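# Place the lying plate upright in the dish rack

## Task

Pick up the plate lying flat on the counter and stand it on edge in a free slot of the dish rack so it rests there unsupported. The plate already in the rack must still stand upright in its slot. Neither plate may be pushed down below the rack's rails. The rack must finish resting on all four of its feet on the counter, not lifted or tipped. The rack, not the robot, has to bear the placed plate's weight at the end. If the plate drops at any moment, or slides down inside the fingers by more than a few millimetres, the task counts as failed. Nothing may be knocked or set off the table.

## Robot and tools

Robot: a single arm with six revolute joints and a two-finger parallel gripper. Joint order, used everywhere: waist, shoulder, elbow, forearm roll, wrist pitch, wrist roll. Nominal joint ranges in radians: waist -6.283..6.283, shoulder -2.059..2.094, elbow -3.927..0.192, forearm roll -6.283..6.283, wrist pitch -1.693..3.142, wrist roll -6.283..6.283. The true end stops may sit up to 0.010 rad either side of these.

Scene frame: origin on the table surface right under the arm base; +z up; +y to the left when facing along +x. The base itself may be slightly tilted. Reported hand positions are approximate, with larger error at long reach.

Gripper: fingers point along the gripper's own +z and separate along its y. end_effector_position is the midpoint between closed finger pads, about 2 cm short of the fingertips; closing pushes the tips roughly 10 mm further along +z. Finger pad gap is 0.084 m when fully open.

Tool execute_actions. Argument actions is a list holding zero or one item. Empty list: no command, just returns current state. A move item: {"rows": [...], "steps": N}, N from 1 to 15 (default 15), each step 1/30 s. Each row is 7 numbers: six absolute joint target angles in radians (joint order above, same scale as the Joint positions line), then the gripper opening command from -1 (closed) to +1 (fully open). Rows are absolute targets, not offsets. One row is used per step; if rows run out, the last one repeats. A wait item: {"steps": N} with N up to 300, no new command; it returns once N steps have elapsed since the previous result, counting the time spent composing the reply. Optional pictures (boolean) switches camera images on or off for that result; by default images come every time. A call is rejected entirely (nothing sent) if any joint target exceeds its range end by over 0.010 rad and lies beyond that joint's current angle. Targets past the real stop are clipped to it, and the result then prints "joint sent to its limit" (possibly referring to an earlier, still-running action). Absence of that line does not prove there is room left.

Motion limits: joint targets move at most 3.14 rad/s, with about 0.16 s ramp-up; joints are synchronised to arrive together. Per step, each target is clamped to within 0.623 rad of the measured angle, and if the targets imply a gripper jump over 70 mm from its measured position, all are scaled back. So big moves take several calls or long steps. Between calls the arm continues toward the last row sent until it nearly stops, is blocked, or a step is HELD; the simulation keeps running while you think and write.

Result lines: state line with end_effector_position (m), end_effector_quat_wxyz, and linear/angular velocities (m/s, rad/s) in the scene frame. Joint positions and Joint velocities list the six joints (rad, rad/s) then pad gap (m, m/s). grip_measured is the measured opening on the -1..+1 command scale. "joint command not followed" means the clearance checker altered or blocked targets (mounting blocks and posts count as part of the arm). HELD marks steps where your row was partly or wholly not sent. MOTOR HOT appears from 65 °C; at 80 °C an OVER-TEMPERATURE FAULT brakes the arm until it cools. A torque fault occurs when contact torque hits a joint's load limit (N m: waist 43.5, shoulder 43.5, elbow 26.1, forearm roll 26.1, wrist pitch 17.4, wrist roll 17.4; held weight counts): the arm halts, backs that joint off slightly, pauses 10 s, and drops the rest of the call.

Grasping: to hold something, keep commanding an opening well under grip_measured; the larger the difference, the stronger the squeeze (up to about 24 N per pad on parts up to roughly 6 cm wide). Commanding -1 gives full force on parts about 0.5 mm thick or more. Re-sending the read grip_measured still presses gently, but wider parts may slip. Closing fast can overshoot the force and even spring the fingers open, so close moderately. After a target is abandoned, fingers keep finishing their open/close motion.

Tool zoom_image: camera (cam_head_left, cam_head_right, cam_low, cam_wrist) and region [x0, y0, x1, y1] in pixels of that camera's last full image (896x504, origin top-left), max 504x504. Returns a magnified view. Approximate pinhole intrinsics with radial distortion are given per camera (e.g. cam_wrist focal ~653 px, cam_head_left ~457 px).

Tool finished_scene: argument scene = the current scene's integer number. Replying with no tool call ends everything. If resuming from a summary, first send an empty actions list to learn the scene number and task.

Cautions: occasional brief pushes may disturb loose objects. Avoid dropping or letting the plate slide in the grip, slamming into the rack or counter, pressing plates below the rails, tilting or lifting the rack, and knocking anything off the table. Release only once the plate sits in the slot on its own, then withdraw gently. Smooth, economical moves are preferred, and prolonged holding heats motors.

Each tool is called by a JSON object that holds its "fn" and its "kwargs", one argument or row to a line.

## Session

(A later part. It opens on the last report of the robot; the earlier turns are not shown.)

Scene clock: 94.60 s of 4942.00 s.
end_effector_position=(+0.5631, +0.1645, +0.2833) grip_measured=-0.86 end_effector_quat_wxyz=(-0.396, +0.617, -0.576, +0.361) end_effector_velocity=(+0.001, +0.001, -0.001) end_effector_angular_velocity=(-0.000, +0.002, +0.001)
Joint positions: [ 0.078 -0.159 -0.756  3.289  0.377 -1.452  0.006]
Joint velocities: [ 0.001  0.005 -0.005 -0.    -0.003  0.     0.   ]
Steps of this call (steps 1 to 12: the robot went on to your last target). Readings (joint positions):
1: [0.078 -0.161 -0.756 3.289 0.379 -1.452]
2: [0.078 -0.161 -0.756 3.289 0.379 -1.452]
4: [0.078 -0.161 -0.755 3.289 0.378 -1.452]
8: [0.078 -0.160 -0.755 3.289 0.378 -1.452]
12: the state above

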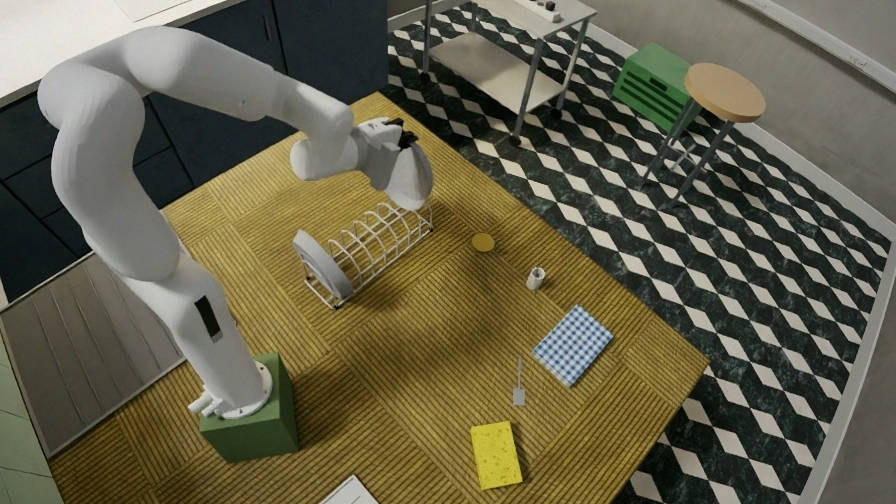

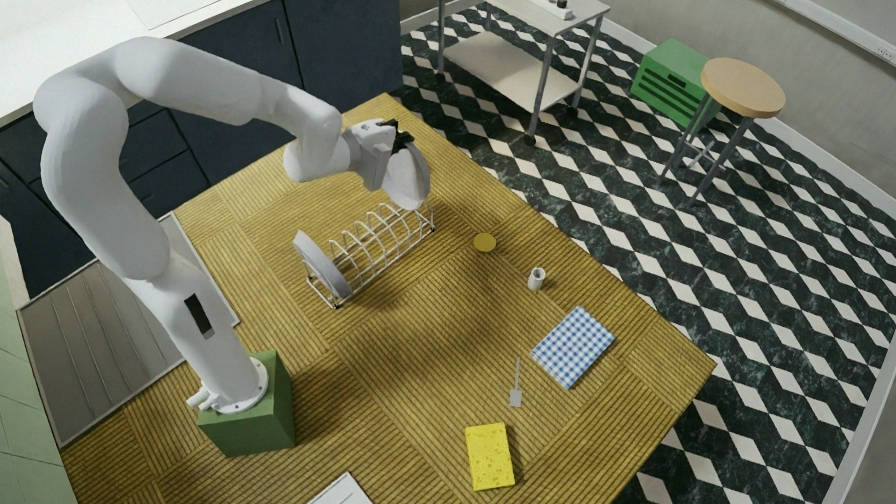

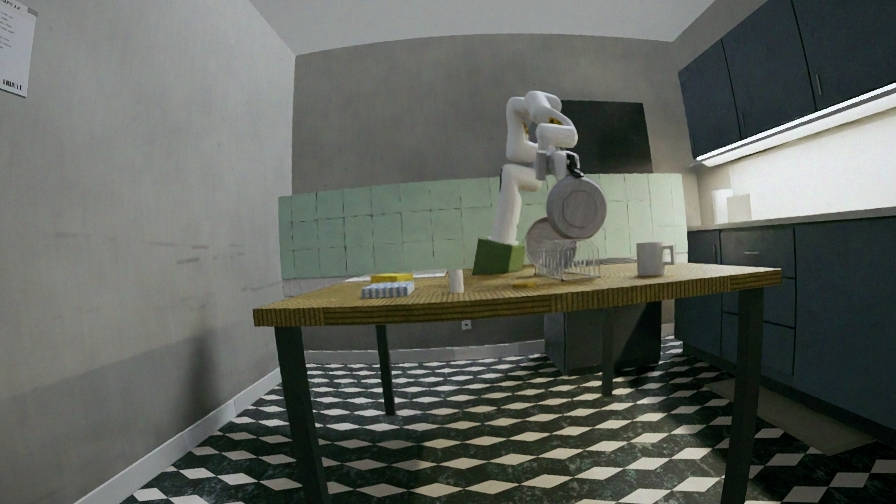

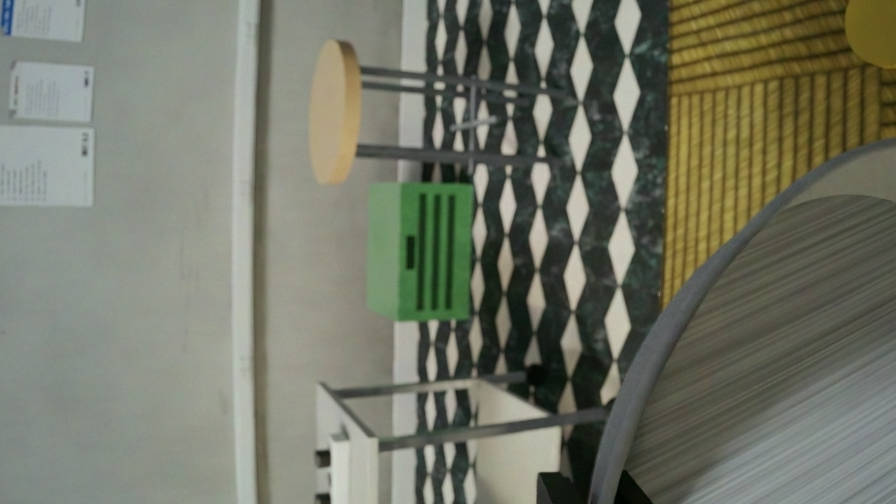

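{"fn": "execute_actions", "kwargs": {
  "actions": [
    {"rows":[[0.077,-0.163,-0.758,3.288,0.375,-1.452,-1],[0.076,-0.168,-0.76,3.287,0.372,-1.452,-1],[0.075,-0.173,-0.762,3.286,0.369,-1.452,-1],[0.074,-0.178,-0.763,3.285,0.367,-1.452,-1],[0.072,-0.183,-0.764,3.284,0.365,-1.452,-1],[0.07,-0.188,-0.765,3.283,0.364,-1.452,-1],[0.069,-0.192,-0.766,3.282,0.363,-1.452,-1],[0.068,-0.195,-0.767,3.281,0.362,-1.452,-1]],"steps":15}
  ],
  "pictures": false
}}

{"fn": "execute_actions", "kwargs": {
  "actions": [
    {"steps":15}
  ]
}}

{"fn": "zoom_image", "kwargs": {
  "camera": "cam_head_left",
  "region": [350, 130, 470, 250]
}}

{"fn": "zoom_image", "kwargs": {
  "camera": "cam_low",
  "region": [500, 150, 640, 290]
}}

Scene clock: 100.20 s of 4942.00 s.
end_effector_position=(+0.5667, +0.1646, +0.3033) grip_measured=-0.93 end_effector_quat_wxyz=(-0.405, +0.612, -0.570, +0.369) end_effector_velocity=(+0.001, -0.001, +0.006) end_effector_angular_velocity=(-0.003, -0.004, +0.000)
Joint positions: [ 0.068 -0.193 -0.765  3.281  0.361 -1.452  0.003]
Joint velocities: [-0.004 -0.01  -0.004 -0.002 -0.012 -0.004  0.008]
Steps of this call (steps 1 to 15: the robot went on to your last target; steps 16 to 100: nothing new was sent; then 1.77 s passed at rest; steps 101 to 115: all 15 steps of this action). Readings (joint positions):
101: [0.078 -0.158 -0.757 3.289 0.377 -1.452]
102: [0.078 -0.159 -0.758 3.288 0.376 -1.452]
104: [0.077 -0.164 -0.758 3.287 0.369 -1.452]
108: [0.072 -0.180 -0.754 3.283 0.358 -1.452]
115: the state above

Scene clock: 100.70 s of 4942.00 s.
end_effector_position=(+0.5676, +0.1650, +0.3056) grip_measured=-0.94 end_effector_quat_wxyz=(-0.407, +0.612, -0.569, +0.370) end_effector_velocity=(+0.000, +0.000, +0.000) end_effector_angular_velocity=(-0.000, -0.001, +0.000)
Joint positions: [ 0.068 -0.195 -0.767  3.281  0.362 -1.452  0.003]
Joint velocities: [-0.    -0.001  0.    -0.     0.    -0.    -0.   ]
Steps of this call (steps 1 to 15: the robot went on to your last target). Readings (joint positions):
1: [0.068 -0.193 -0.765 3.281 0.361 -1.452]
2: [0.068 -0.193 -0.765 3.281 0.361 -1.452]
4: [0.068 -0.194 -0.766 3.281 0.362 -1.452]
8: [0.068 -0.194 -0.767 3.281 0.362 -1.452]
15: the state above
The arm was judged still, so your last target was given up. Only a new action makes it travel on or press farther. Fingers that are still opening or closing keep moving.

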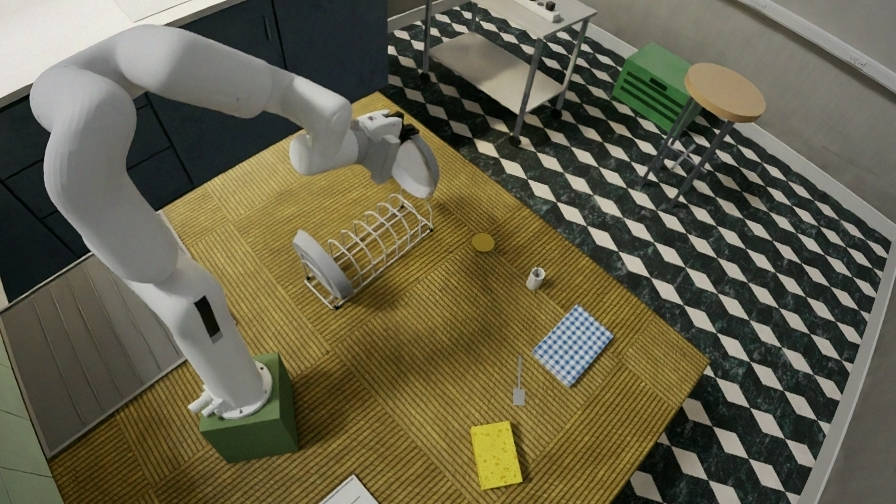

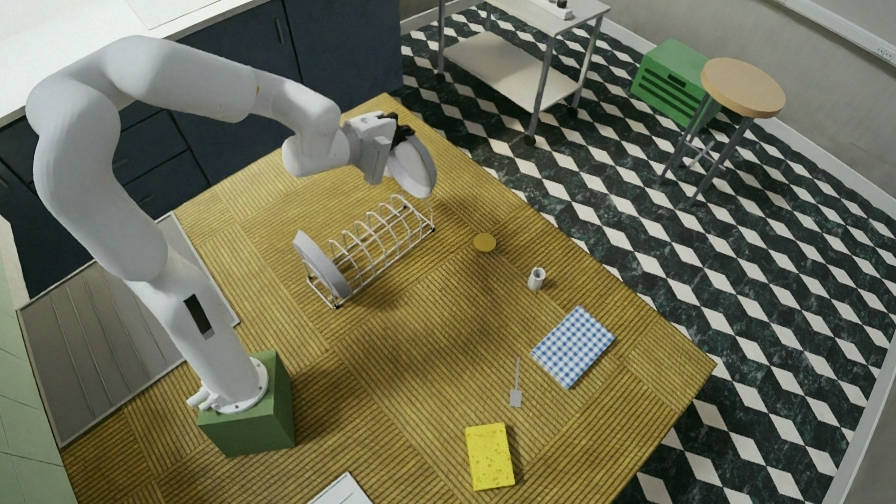

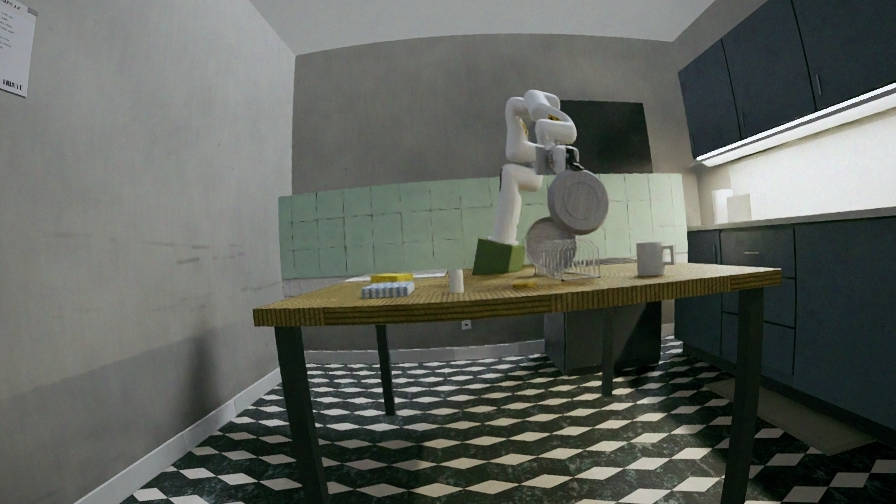

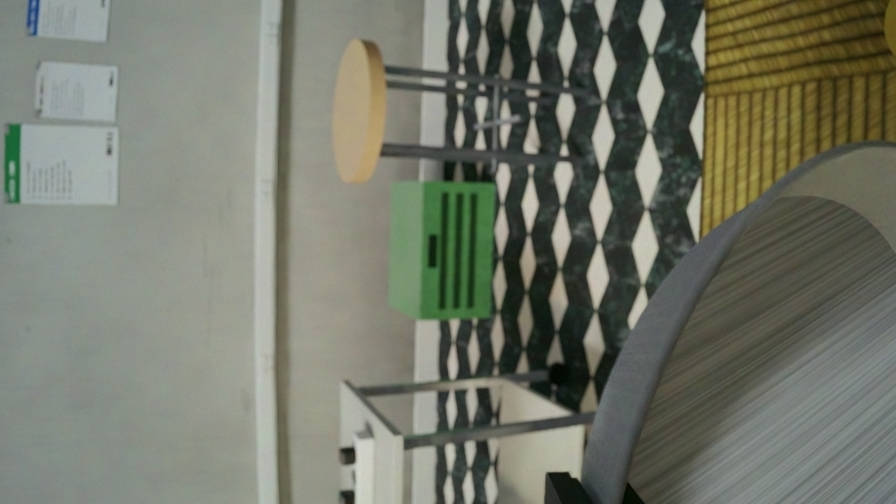

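Region (350, 130, 470, 250) of cam_head_left's 896x504 image, scaled by 4.200, with more detail than that image has.

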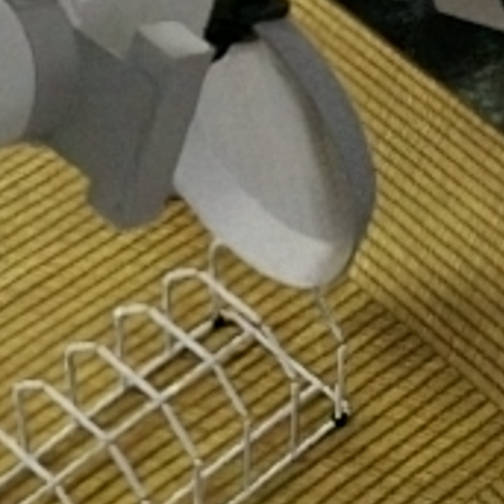

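Region (500, 150, 640, 290) of cam_low's 896x504 image, scaled by 3.600, with more detail than that image has.

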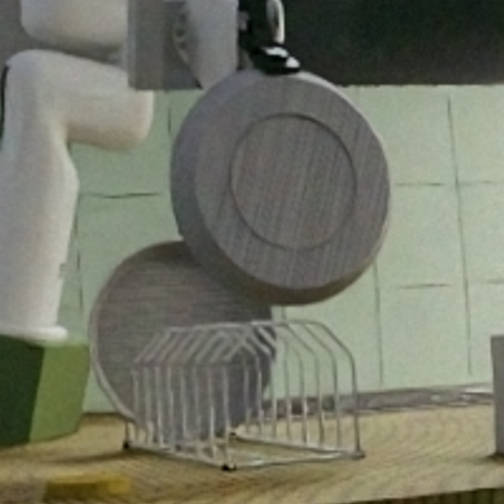

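{"fn": "execute_actions", "kwargs": {
  "actions": [
    {"rows":[[0.068,-0.199,-0.764,3.281,0.357,-1.452,-1],[0.068,-0.203,-0.761,3.281,0.352,-1.452,-1],[0.067,-0.207,-0.758,3.281,0.346,-1.452,-1],[0.067,-0.211,-0.754,3.28,0.34,-1.452,-1],[0.067,-0.215,-0.751,3.28,0.334,-1.452,-1],[0.066,-0.219,-0.748,3.28,0.328,-1.452,-1],[0.066,-0.222,-0.745,3.28,0.323,-1.452,-1],[0.066,-0.224,-0.742,3.28,0.318,-1.452,-1]],"steps":15}
  ],
  "pictures": false
}}

{"fn": "execute_actions", "kwargs": {
  "actions": [
    {"rows":[[0.0666,-0.2218,-0.741,3.28,0.321,-1.452,-1],[0.0672,-0.2197,-0.74,3.281,0.3243,-1.452,-1],[0.0679,-0.2175,-0.739,3.281,0.3275,-1.452,-1],[0.0685,-0.2153,-0.738,3.282,0.3307,-1.452,-1],[0.0691,-0.2131,-0.7372,3.282,0.3338,-1.452,-1],[0.0697,-0.211,-0.7363,3.283,0.337,-1.452,-1],[0.0703,-0.2088,-0.7353,3.283,0.3402,-1.452,-1]],"steps":15}
  ]
}}

{"fn": "zoom_image", "kwargs": {
  "camera": "cam_head_left",
  "region": [350, 130, 470, 250]
}}

{"fn": "zoom_image", "kwargs": {
  "camera": "cam_low",
  "region": [500, 150, 640, 290]
}}

Scene clock: 106.63 s of 4942.00 s.
end_effector_position=(+0.5536, +0.1613, +0.3005) grip_measured=-0.94 end_effector_quat_wxyz=(-0.393, +0.618, -0.577, +0.360) end_effector_velocity=(+0.001, +0.001, +0.002) end_effector_angular_velocity=(-0.000, -0.004, +0.002)
Joint positions: [ 0.066 -0.224 -0.742  3.28   0.318 -1.452  0.003]
Joint velocities: [ 0.     0.    -0.004 -0.001  0.    -0.    -0.   ]
Steps of this call (steps 1 to 90: nothing new was sent; then 2.43 s passed at rest; steps 91 to 105: all 15 steps of this action). Readings (joint positions):
91: [0.068 -0.195 -0.767 3.281 0.362 -1.452]
92: [0.068 -0.196 -0.766 3.281 0.360 -1.452]
94: [0.068 -0.202 -0.762 3.281 0.353 -1.452]
98: [0.066 -0.218 -0.749 3.280 0.330 -1.452]
105: the state above

Scene clock: 107.13 s of 4942.00 s.
end_effector_position=(+0.5538, +0.1614, +0.2933) grip_measured=-0.94 end_effector_quat_wxyz=(-0.393, +0.618, -0.578, +0.360) end_effector_velocity=(-0.000, -0.000, -0.000) end_effector_angular_velocity=(+0.000, -0.000, -0.000)
Joint positions: [ 0.07  -0.209 -0.735  3.283  0.34  -1.452  0.003]
Joint velocities: [-0. -0.  0. -0.  0.  0.  0.]
Steps of this call (steps 1 to 15: all 15 steps of this action). Readings (joint positions):
1: [0.066 -0.224 -0.742 3.280 0.318 -1.452]
2: [0.066 -0.223 -0.742 3.280 0.319 -1.452]
4: [0.067 -0.220 -0.741 3.281 0.324 -1.452]
8: [0.070 -0.211 -0.736 3.283 0.336 -1.452]
15: the state above

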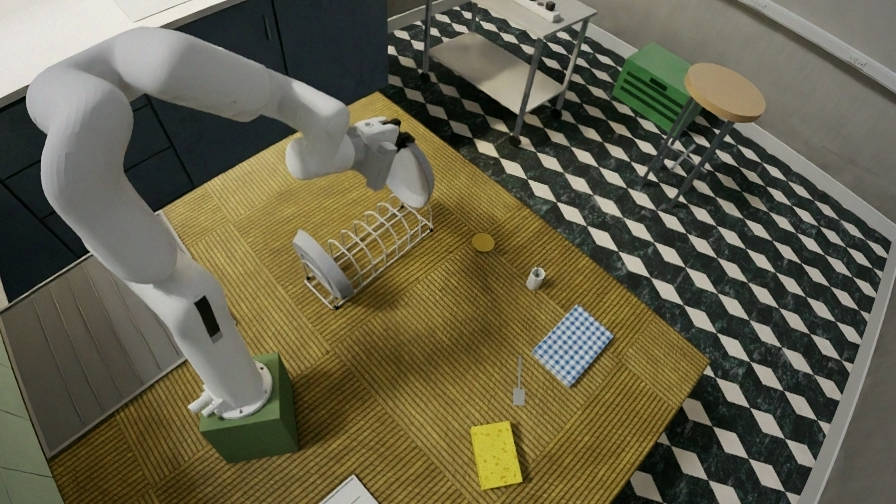

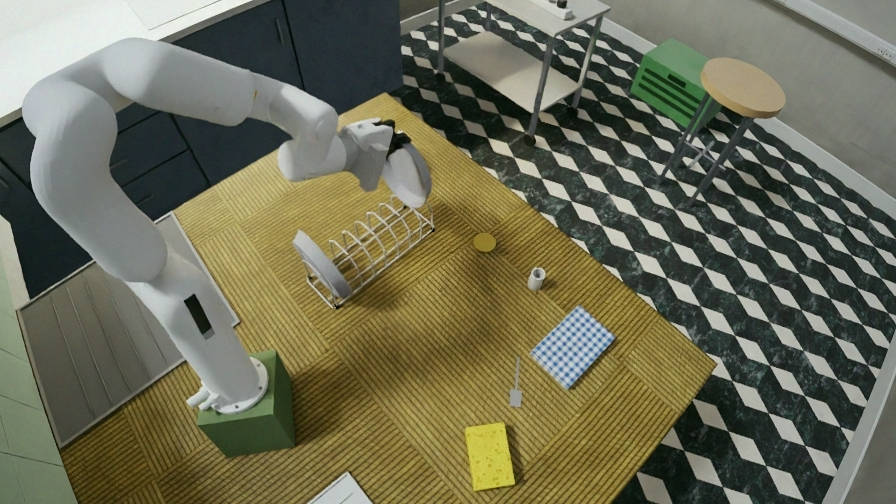

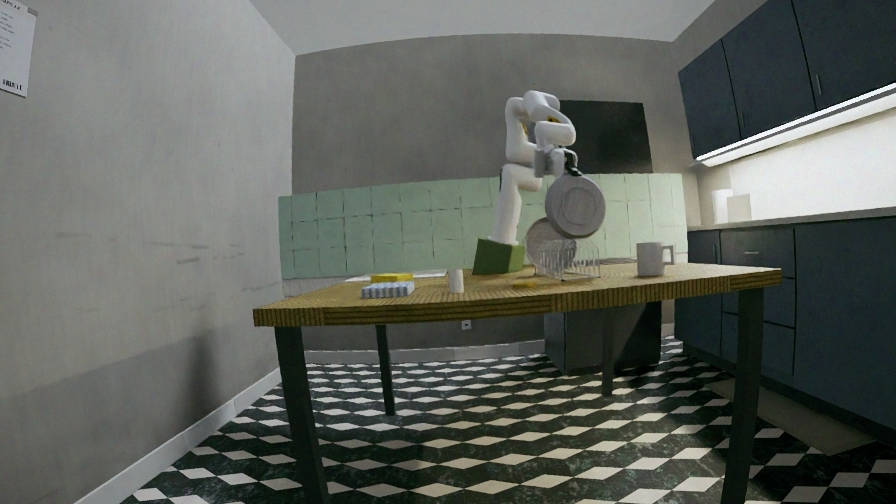

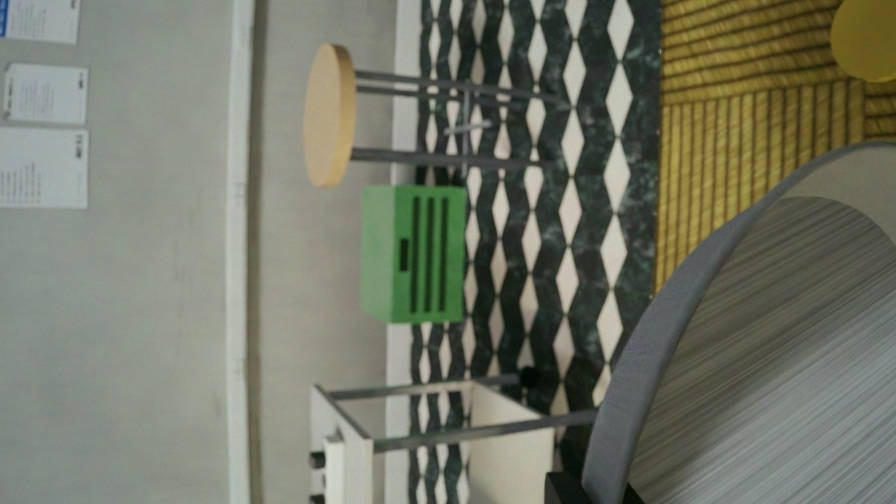

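Region (350, 130, 470, 250) of cam_head_left's 896x504 image, scaled by 4.200, with more detail than that image has.

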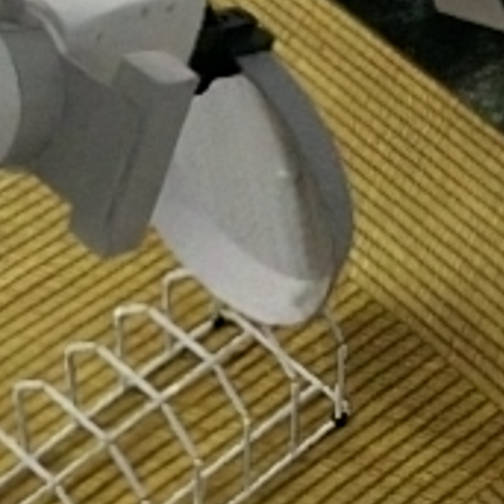

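Region (500, 150, 640, 290) of cam_low's 896x504 image, scaled by 3.600, with more detail than that image has.

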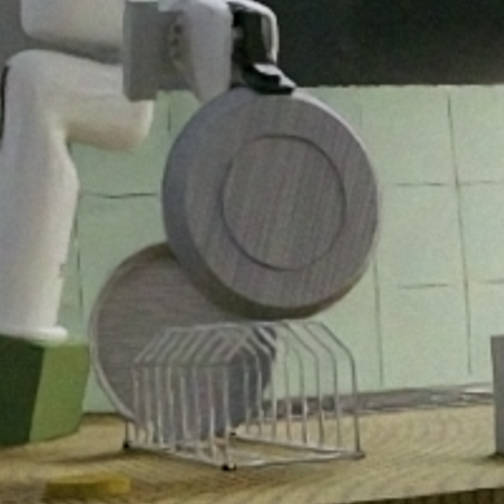

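{"fn": "execute_actions", "kwargs": {
  "actions": [
    {"rows":[[0.07,-0.212,-0.737,3.283,0.343,-1.452,-1],[0.069,-0.215,-0.739,3.283,0.346,-1.452,-1],[0.069,-0.217,-0.741,3.282,0.348,-1.452,-1],[0.069,-0.217,-0.744,3.282,0.348,-1.452,-1],[0.069,-0.214,-0.747,3.282,0.348,-1.452,-1],[0.069,-0.21,-0.75,3.282,0.348,-1.452,-1],[0.069,-0.206,-0.752,3.282,0.348,-1.452,-1],[0.069,-0.203,-0.753,3.282,0.348,-1.452,-1]],"steps":15}
  ],
  "pictures": false
}}

{"fn": "execute_actions", "kwargs": {
  "actions": [
    {"rows":[[0.0696,-0.2008,-0.752,3.282,0.351,-1.452,-1],[0.0702,-0.1987,-0.751,3.283,0.3543,-1.452,-1],[0.0709,-0.1965,-0.75,3.283,0.3575,-1.452,-1],[0.0715,-0.1943,-0.749,3.284,0.3607,-1.452,-1],[0.0721,-0.1921,-0.7482,3.284,0.3638,-1.452,-1],[0.0727,-0.19,-0.7473,3.285,0.367,-1.452,-1],[0.0733,-0.1878,-0.7463,3.285,0.3702,-1.452,-1],[0.074,-0.1856,-0.7454,3.286,0.3734,-1.452,-1],[0.0746,-0.1835,-0.7444,3.286,0.3765,-1.452,-1]],"steps":15}
  ]
}}

{"fn": "zoom_image", "kwargs": {
  "camera": "cam_head_left",
  "region": [350, 130, 470, 250]
}}

Scene clock: 110.93 s of 4942.00 s.
end_effector_position=(+0.5608, +0.1634, +0.3000) grip_measured=-0.94 end_effector_quat_wxyz=(-0.400, +0.615, -0.574, +0.365) end_effector_velocity=(+0.003, +0.002, +0.006) end_effector_angular_velocity=(+0.004, -0.012, +0.001)
Joint positions: [ 0.069 -0.203 -0.753  3.282  0.348 -1.452  0.003]
Joint velocities: [-0.    -0.005 -0.007  0.001  0.001  0.    -0.   ]
Steps of this call (steps 1 to 15: the robot went on to your last target; steps 16 to 99: nothing new was sent; steps 100 to 114: all 15 steps of this action). Readings (joint positions):
100: [0.070 -0.209 -0.735 3.283 0.340 -1.452]
101: [0.070 -0.210 -0.735 3.283 0.341 -1.452]
103: [0.070 -0.213 -0.737 3.283 0.345 -1.452]
107: [0.069 -0.211 -0.750 3.282 0.348 -1.452]
114: the state above

Scene clock: 111.43 s of 4942.00 s.
end_effector_position=(+0.5610, +0.1636, +0.2909) grip_measured=-0.94 end_effector_quat_wxyz=(-0.400, +0.615, -0.574, +0.365) end_effector_velocity=(+0.003, +0.002, +0.006) end_effector_angular_velocity=(+0.002, -0.012, +0.002)
Joint positions: [ 0.075 -0.183 -0.744  3.286  0.376 -1.452  0.003]
Joint velocities: [-0.    -0.004 -0.006 -0.     0.003  0.    -0.   ]
Steps of this call (steps 1 to 15: all 15 steps of this action). Readings (joint positions):
1: [0.069 -0.203 -0.753 3.282 0.348 -1.452]
2: [0.069 -0.202 -0.753 3.282 0.349 -1.452]
4: [0.070 -0.199 -0.752 3.283 0.354 -1.452]
8: [0.073 -0.190 -0.747 3.285 0.366 -1.452]
15: the state above

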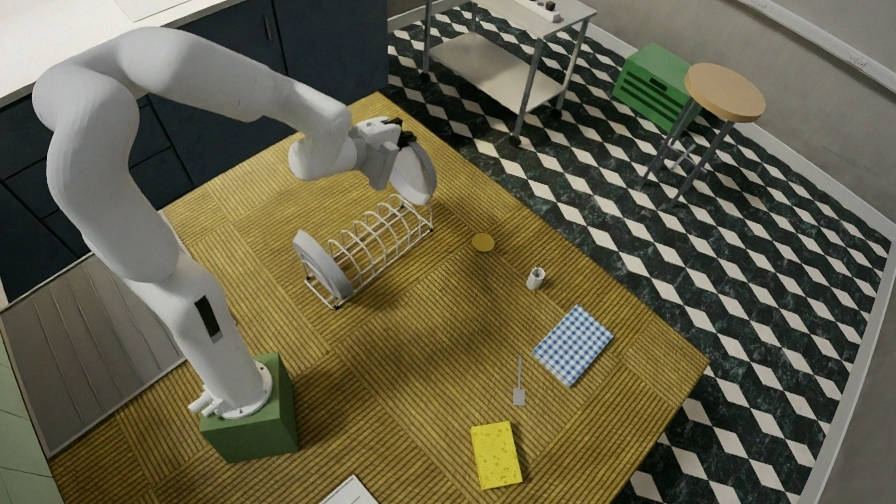

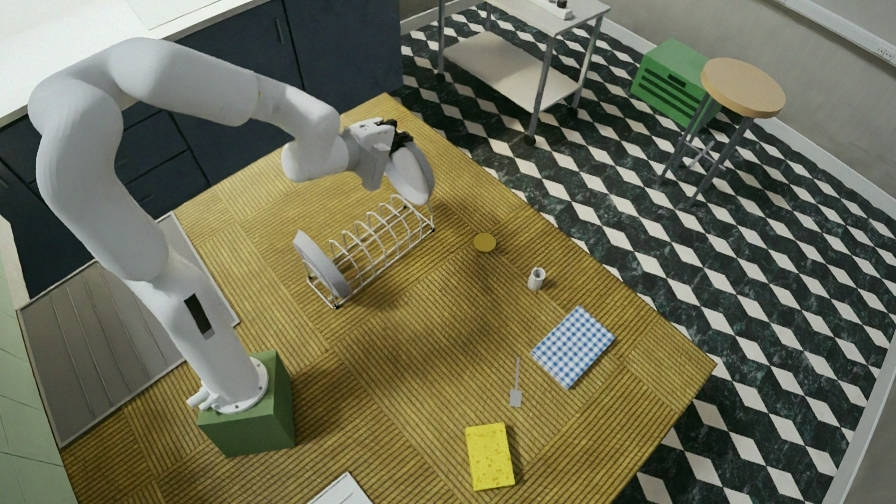

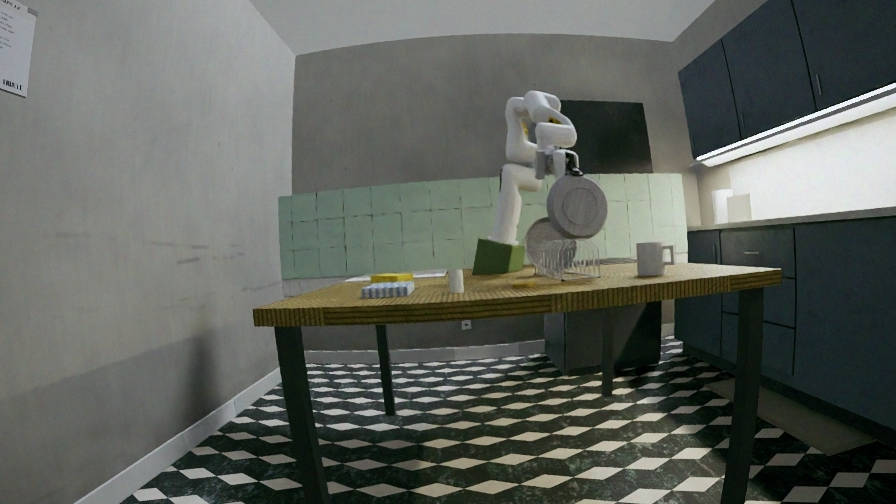

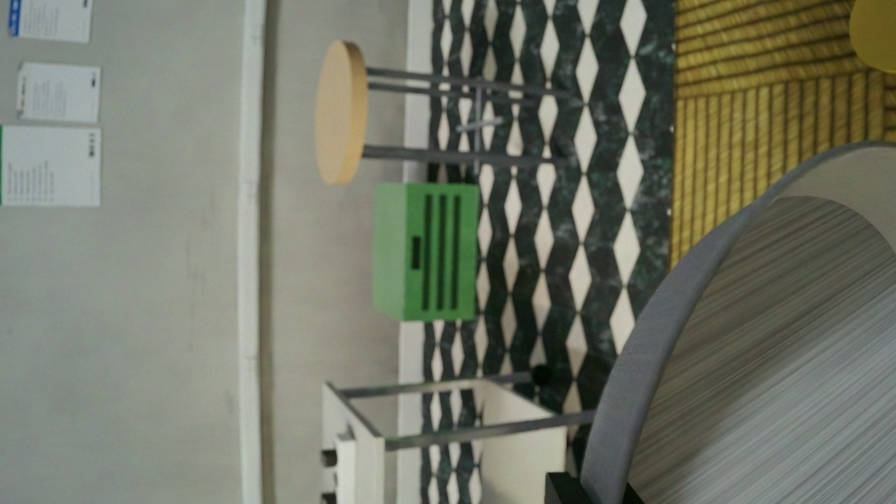

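Region (350, 130, 470, 250) of cam_head_left's 896x504 image, scaled by 4.200, with more detail than that image has.

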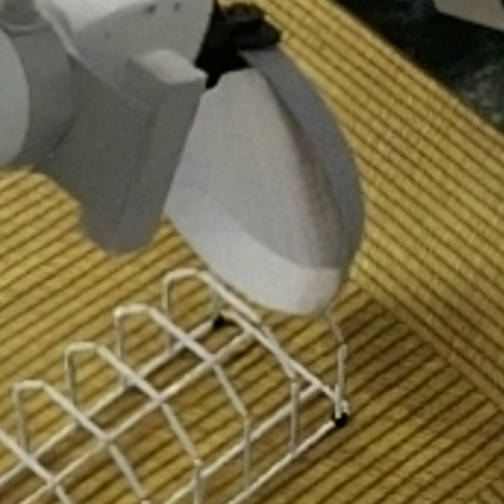

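Good: rim is behind hoop 2. Descend 15 mm.

{"fn": "execute_actions", "kwargs": {
  "actions": [
    {"rows":[[0.0754,-0.1808,-0.7434,3.287,0.3803,-1.452,-1],[0.0761,-0.1781,-0.7423,3.287,0.3841,-1.452,-1],[0.0769,-0.1754,-0.7413,3.288,0.3879,-1.452,-1],[0.0776,-0.1727,-0.7402,3.288,0.3917,-1.452,-1],[0.0784,-0.17,-0.7392,3.289,0.3955,-1.452,-1],[0.0791,-0.1673,-0.7381,3.289,0.3993,-1.452,-1],[0.0799,-0.1646,-0.7371,3.29,0.4031,-1.452,-1],[0.0806,-0.1619,-0.736,3.29,0.4069,-1.452,-1],[0.0814,-0.1592,-0.735,3.291,0.4107,-1.452,-1],[0.0821,-0.1565,-0.7339,3.291,0.4145,-1.452,-1],[0.0829,-0.1538,-0.7329,3.292,0.4183,-1.452,-1],[0.0836,-0.151,-0.7318,3.293,0.4221,-1.452,-1]],"steps":15}
  ],
  "pictures": false
}}

{"fn": "execute_actions", "kwargs": {
  "actions": [
    {"steps":10}
  ]
}}

{"fn": "zoom_image", "kwargs": {
  "camera": "cam_head_left",
  "region": [350, 130, 470, 250]
}}

{"fn": "zoom_image", "kwargs": {
  "camera": "cam_low",
  "region": [500, 150, 640, 290]
}}

Scene clock: 115.47 s of 4942.00 s.
end_effector_position=(+0.5608, +0.1635, +0.2757) grip_measured=-0.94 end_effector_quat_wxyz=(-0.400, +0.614, -0.574, +0.364) end_effector_velocity=(-0.003, -0.002, -0.013) end_effector_angular_velocity=(+0.001, +0.009, -0.005)
Joint positions: [ 0.083 -0.151 -0.732  3.293  0.421 -1.452  0.003]
Joint velocities: [0.005 0.021 0.013 0.007 0.026 0.    0.   ]
Steps of this call (steps 1 to 15: the robot went on to your last target; steps 16 to 100: nothing new was sent; then 0.20 s passed at rest; steps 101 to 115: all 15 steps of this action). Readings (joint positions):
101: [0.075 -0.183 -0.744 3.286 0.377 -1.452]
102: [0.075 -0.183 -0.744 3.286 0.378 -1.452]
104: [0.076 -0.179 -0.743 3.287 0.384 -1.452]
108: [0.079 -0.168 -0.738 3.289 0.398 -1.452]
115: the state above

Scene clock: 115.80 s of 4942.00 s.
end_effector_position=(+0.5611, +0.1636, +0.2760) grip_measured=-0.94 end_effector_quat_wxyz=(-0.400, +0.614, -0.574, +0.364) end_effector_velocity=(-0.000, -0.001, -0.001) end_effector_angular_velocity=(-0.001, +0.002, -0.001)
Joint positions: [ 0.084 -0.151 -0.732  3.293  0.422 -1.452  0.003]
Joint velocities: [-0.001  0.001  0.001 -0.     0.     0.    -0.   ]
Steps of this call (steps 1 to 10: the robot went on to your last target). Readings (joint positions):
1: [0.084 -0.151 -0.731 3.293 0.421 -1.452]
2: [0.084 -0.151 -0.731 3.293 0.422 -1.452]
4: [0.084 -0.151 -0.732 3.293 0.422 -1.452]
8: [0.084 -0.151 -0.732 3.293 0.422 -1.452]
10: the state above

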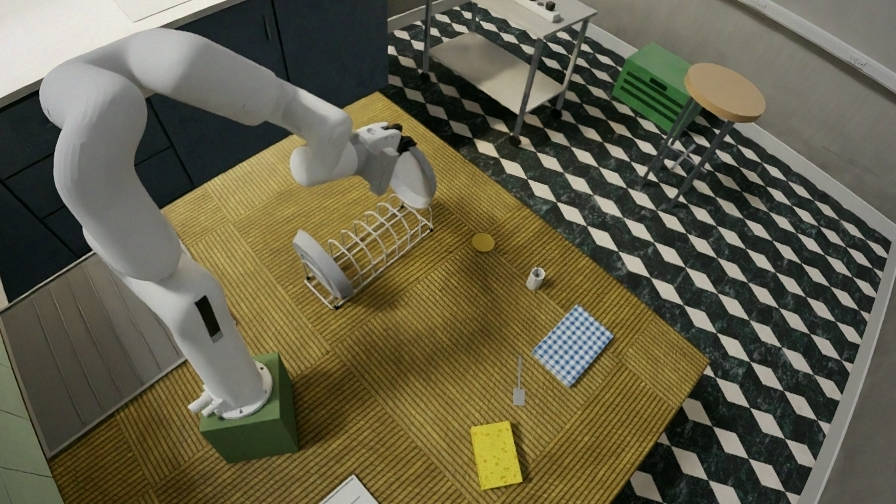

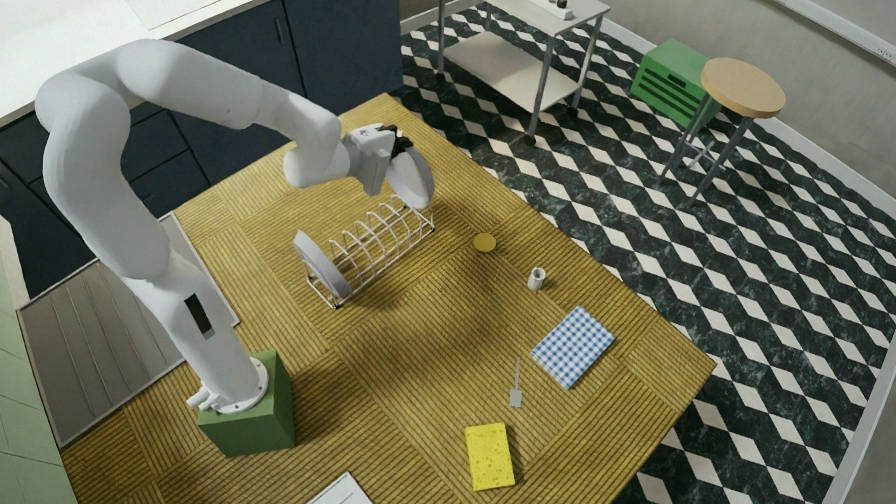

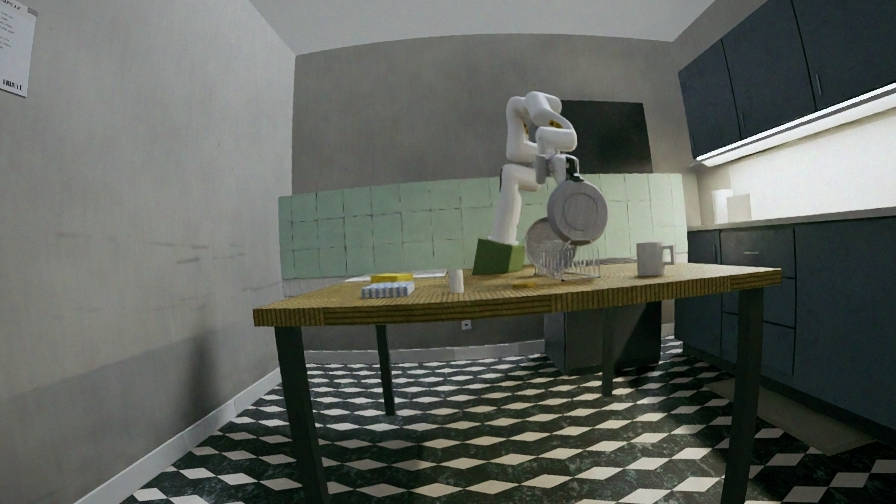

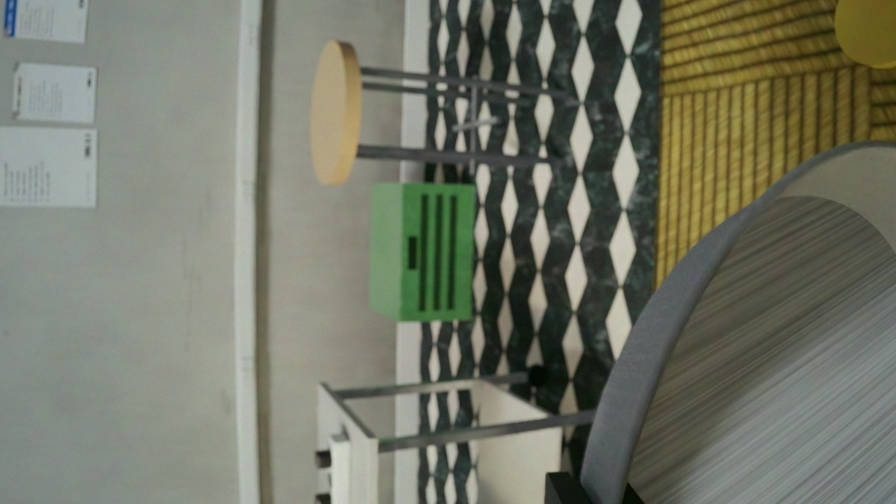

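Region (350, 130, 470, 250) of cam_head_left's 896x504 image, scaled by 4.200, with more detail than that image has.

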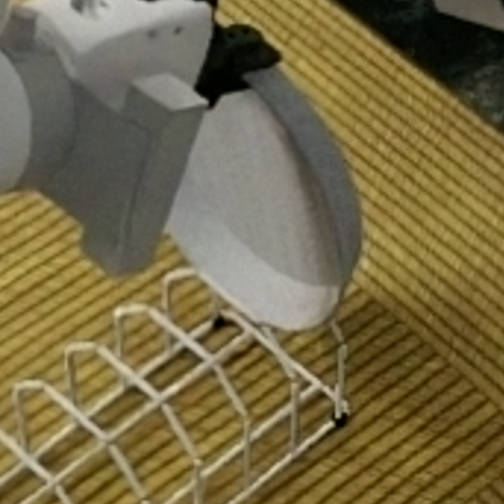

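Region (500, 150, 640, 290) of cam_low's 896x504 image, scaled by 3.600, with more detail than that image has.

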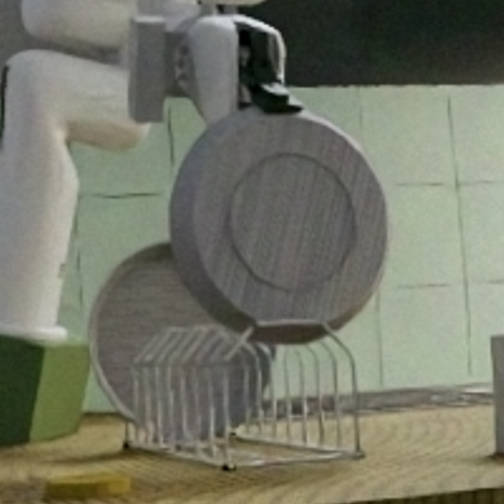

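{"fn": "execute_actions", "kwargs": {
  "actions": [
    {"rows":[[0.0849,-0.1464,-0.7305,3.294,0.4282,-1.452,-1],[0.0861,-0.1417,-0.7292,3.294,0.4344,-1.452,-1],[0.0874,-0.137,-0.728,3.295,0.4405,-1.452,-1],[0.0887,-0.1322,-0.7268,3.296,0.4466,-1.452,-1],[0.0899,-0.1274,-0.7256,3.297,0.4528,-1.452,-1],[0.0912,-0.1226,-0.7245,3.297,0.4589,-1.452,-1],[0.0925,-0.1177,-0.7234,3.298,0.465,-1.452,-1],[0.0937,-0.1128,-0.7223,3.299,0.4712,-1.452,-1],[0.095,-0.1078,-0.7213,3.3,0.4773,-1.452,-1],[0.0963,-0.1028,-0.7203,3.3,0.4834,-1.452,-1],[0.0975,-0.0977,-0.7193,3.301,0.4896,-1.451,-1],[0.0988,-0.0926,-0.7184,3.302,0.4957,-1.451,-1],[0.1001,-0.0874,-0.7175,3.303,0.5018,-1.451,-1],[0.1013,-0.0822,-0.7166,3.303,0.508,-1.451,-1],[0.1026,-0.077,-0.7158,3.304,0.5141,-1.451,-1]],"steps":15}
  ],
  "pictures": false
}}

{"fn": "execute_actions", "kwargs": {
  "actions": [
    {"steps":15}
  ]
}}

{"fn": "zoom_image", "kwargs": {
  "camera": "cam_head_left",
  "region": [350, 130, 470, 250]
}}

{"fn": "zoom_image", "kwargs": {
  "camera": "cam_low",
  "region": [500, 150, 640, 290]
}}

Scene clock: 119.60 s of 4942.00 s.
end_effector_position=(+0.5616, +0.1642, +0.2505) grip_measured=-0.94 end_effector_quat_wxyz=(-0.401, +0.614, -0.574, +0.364) end_effector_velocity=(-0.001, +0.001, -0.063) end_effector_angular_velocity=(-0.006, +0.006, +0.005)
Joint positions: [ 0.1   -0.089 -0.718  3.302  0.5   -1.451  0.003]
Joint velocities: [0.038 0.154 0.028 0.018 0.178 0.002 0.   ]
Steps of this call (steps 1 to 15: the robot went on to your last target; steps 16 to 99: nothing new was sent; steps 100 to 114: all 15 steps of this action). Readings (joint positions):
100: [0.084 -0.151 -0.732 3.293 0.422 -1.452]
101: [0.084 -0.150 -0.732 3.293 0.424 -1.452]
103: [0.086 -0.143 -0.730 3.294 0.433 -1.452]
107: [0.091 -0.124 -0.724 3.297 0.457 -1.452]
114: the state above

Scene clock: 120.10 s of 4942.00 s.
end_effector_position=(+0.5616, +0.1642, +0.2458) grip_measured=-0.94 end_effector_quat_wxyz=(-0.401, +0.614, -0.574, +0.364) end_effector_velocity=(+0.000, -0.000, -0.000) end_effector_angular_velocity=(-0.001, -0.000, +0.000)
Joint positions: [ 0.103 -0.077 -0.716  3.304  0.514 -1.451  0.003]
Joint velocities: [-0.     0.001 -0.    -0.001  0.    -0.     0.   ]
Steps of this call (steps 1 to 15: the robot went on to your last target). Readings (joint positions):
1: [0.101 -0.084 -0.717 3.303 0.506 -1.451]
2: [0.102 -0.080 -0.716 3.304 0.510 -1.451]
4: [0.103 -0.077 -0.715 3.304 0.513 -1.451]
8: [0.103 -0.077 -0.716 3.304 0.514 -1.451]
15: the state above

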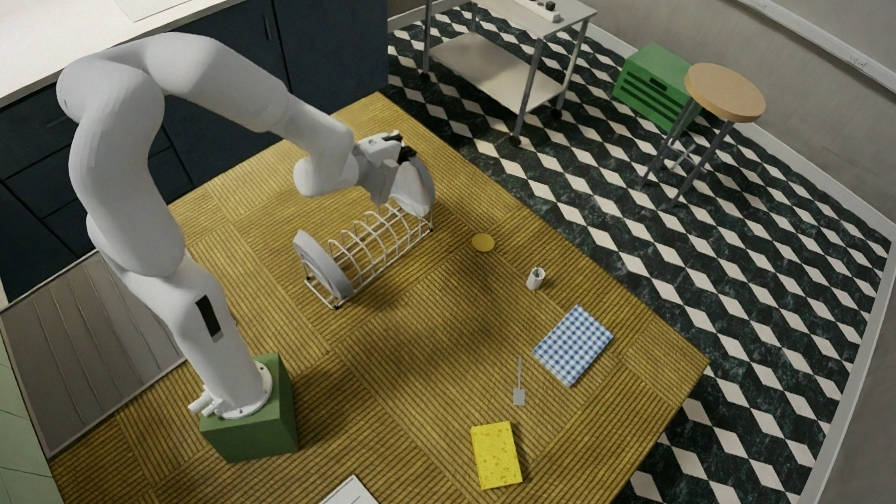

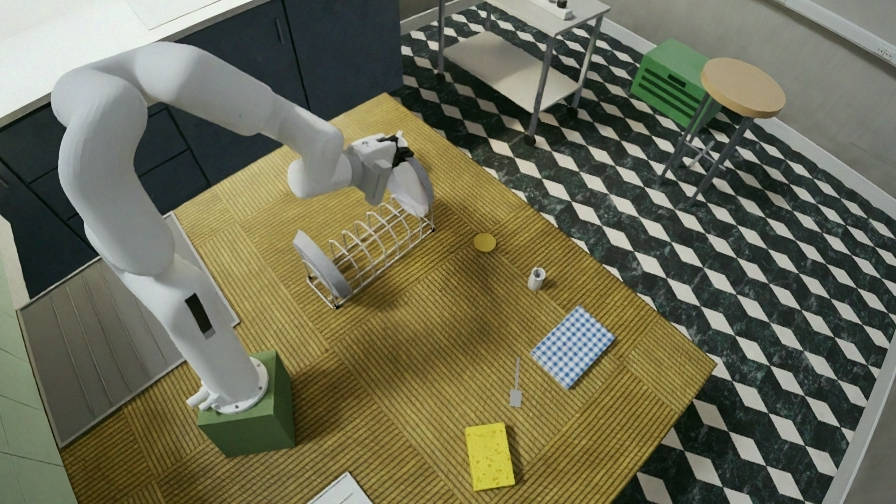

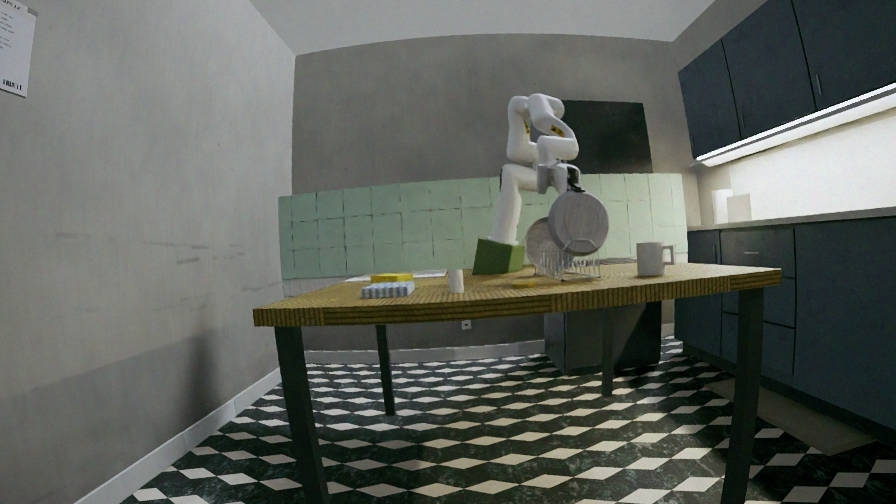

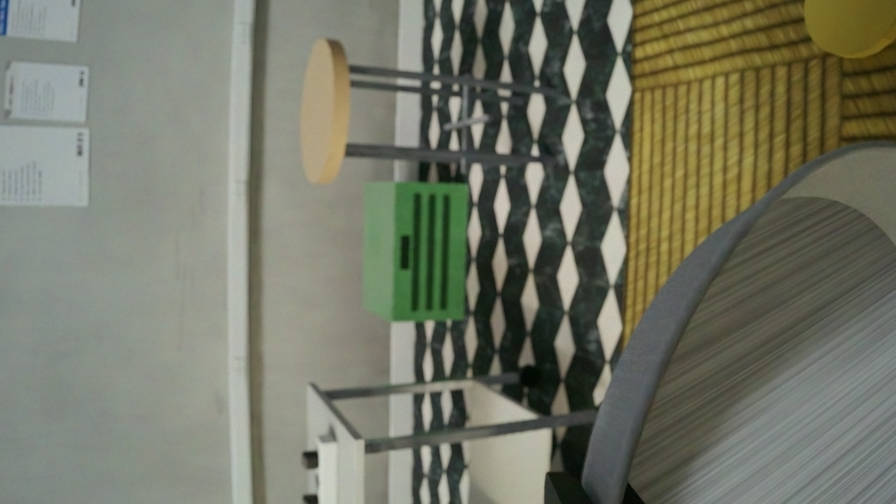

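Region (350, 130, 470, 250) of cam_head_left's 896x504 image, scaled by 4.200, with more detail than that image has.

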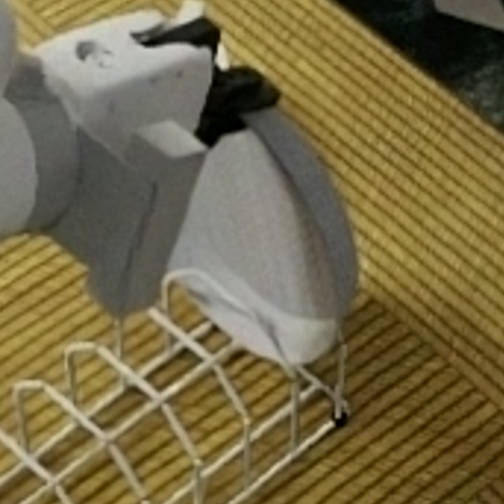

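Region (500, 150, 640, 290) of cam_low's 896x504 image, scaled by 3.600, with more detail than that image has.

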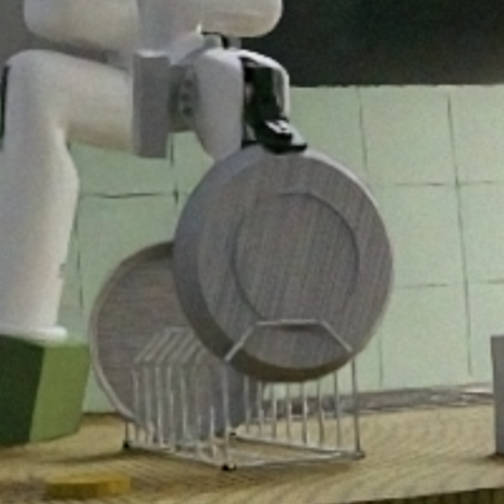

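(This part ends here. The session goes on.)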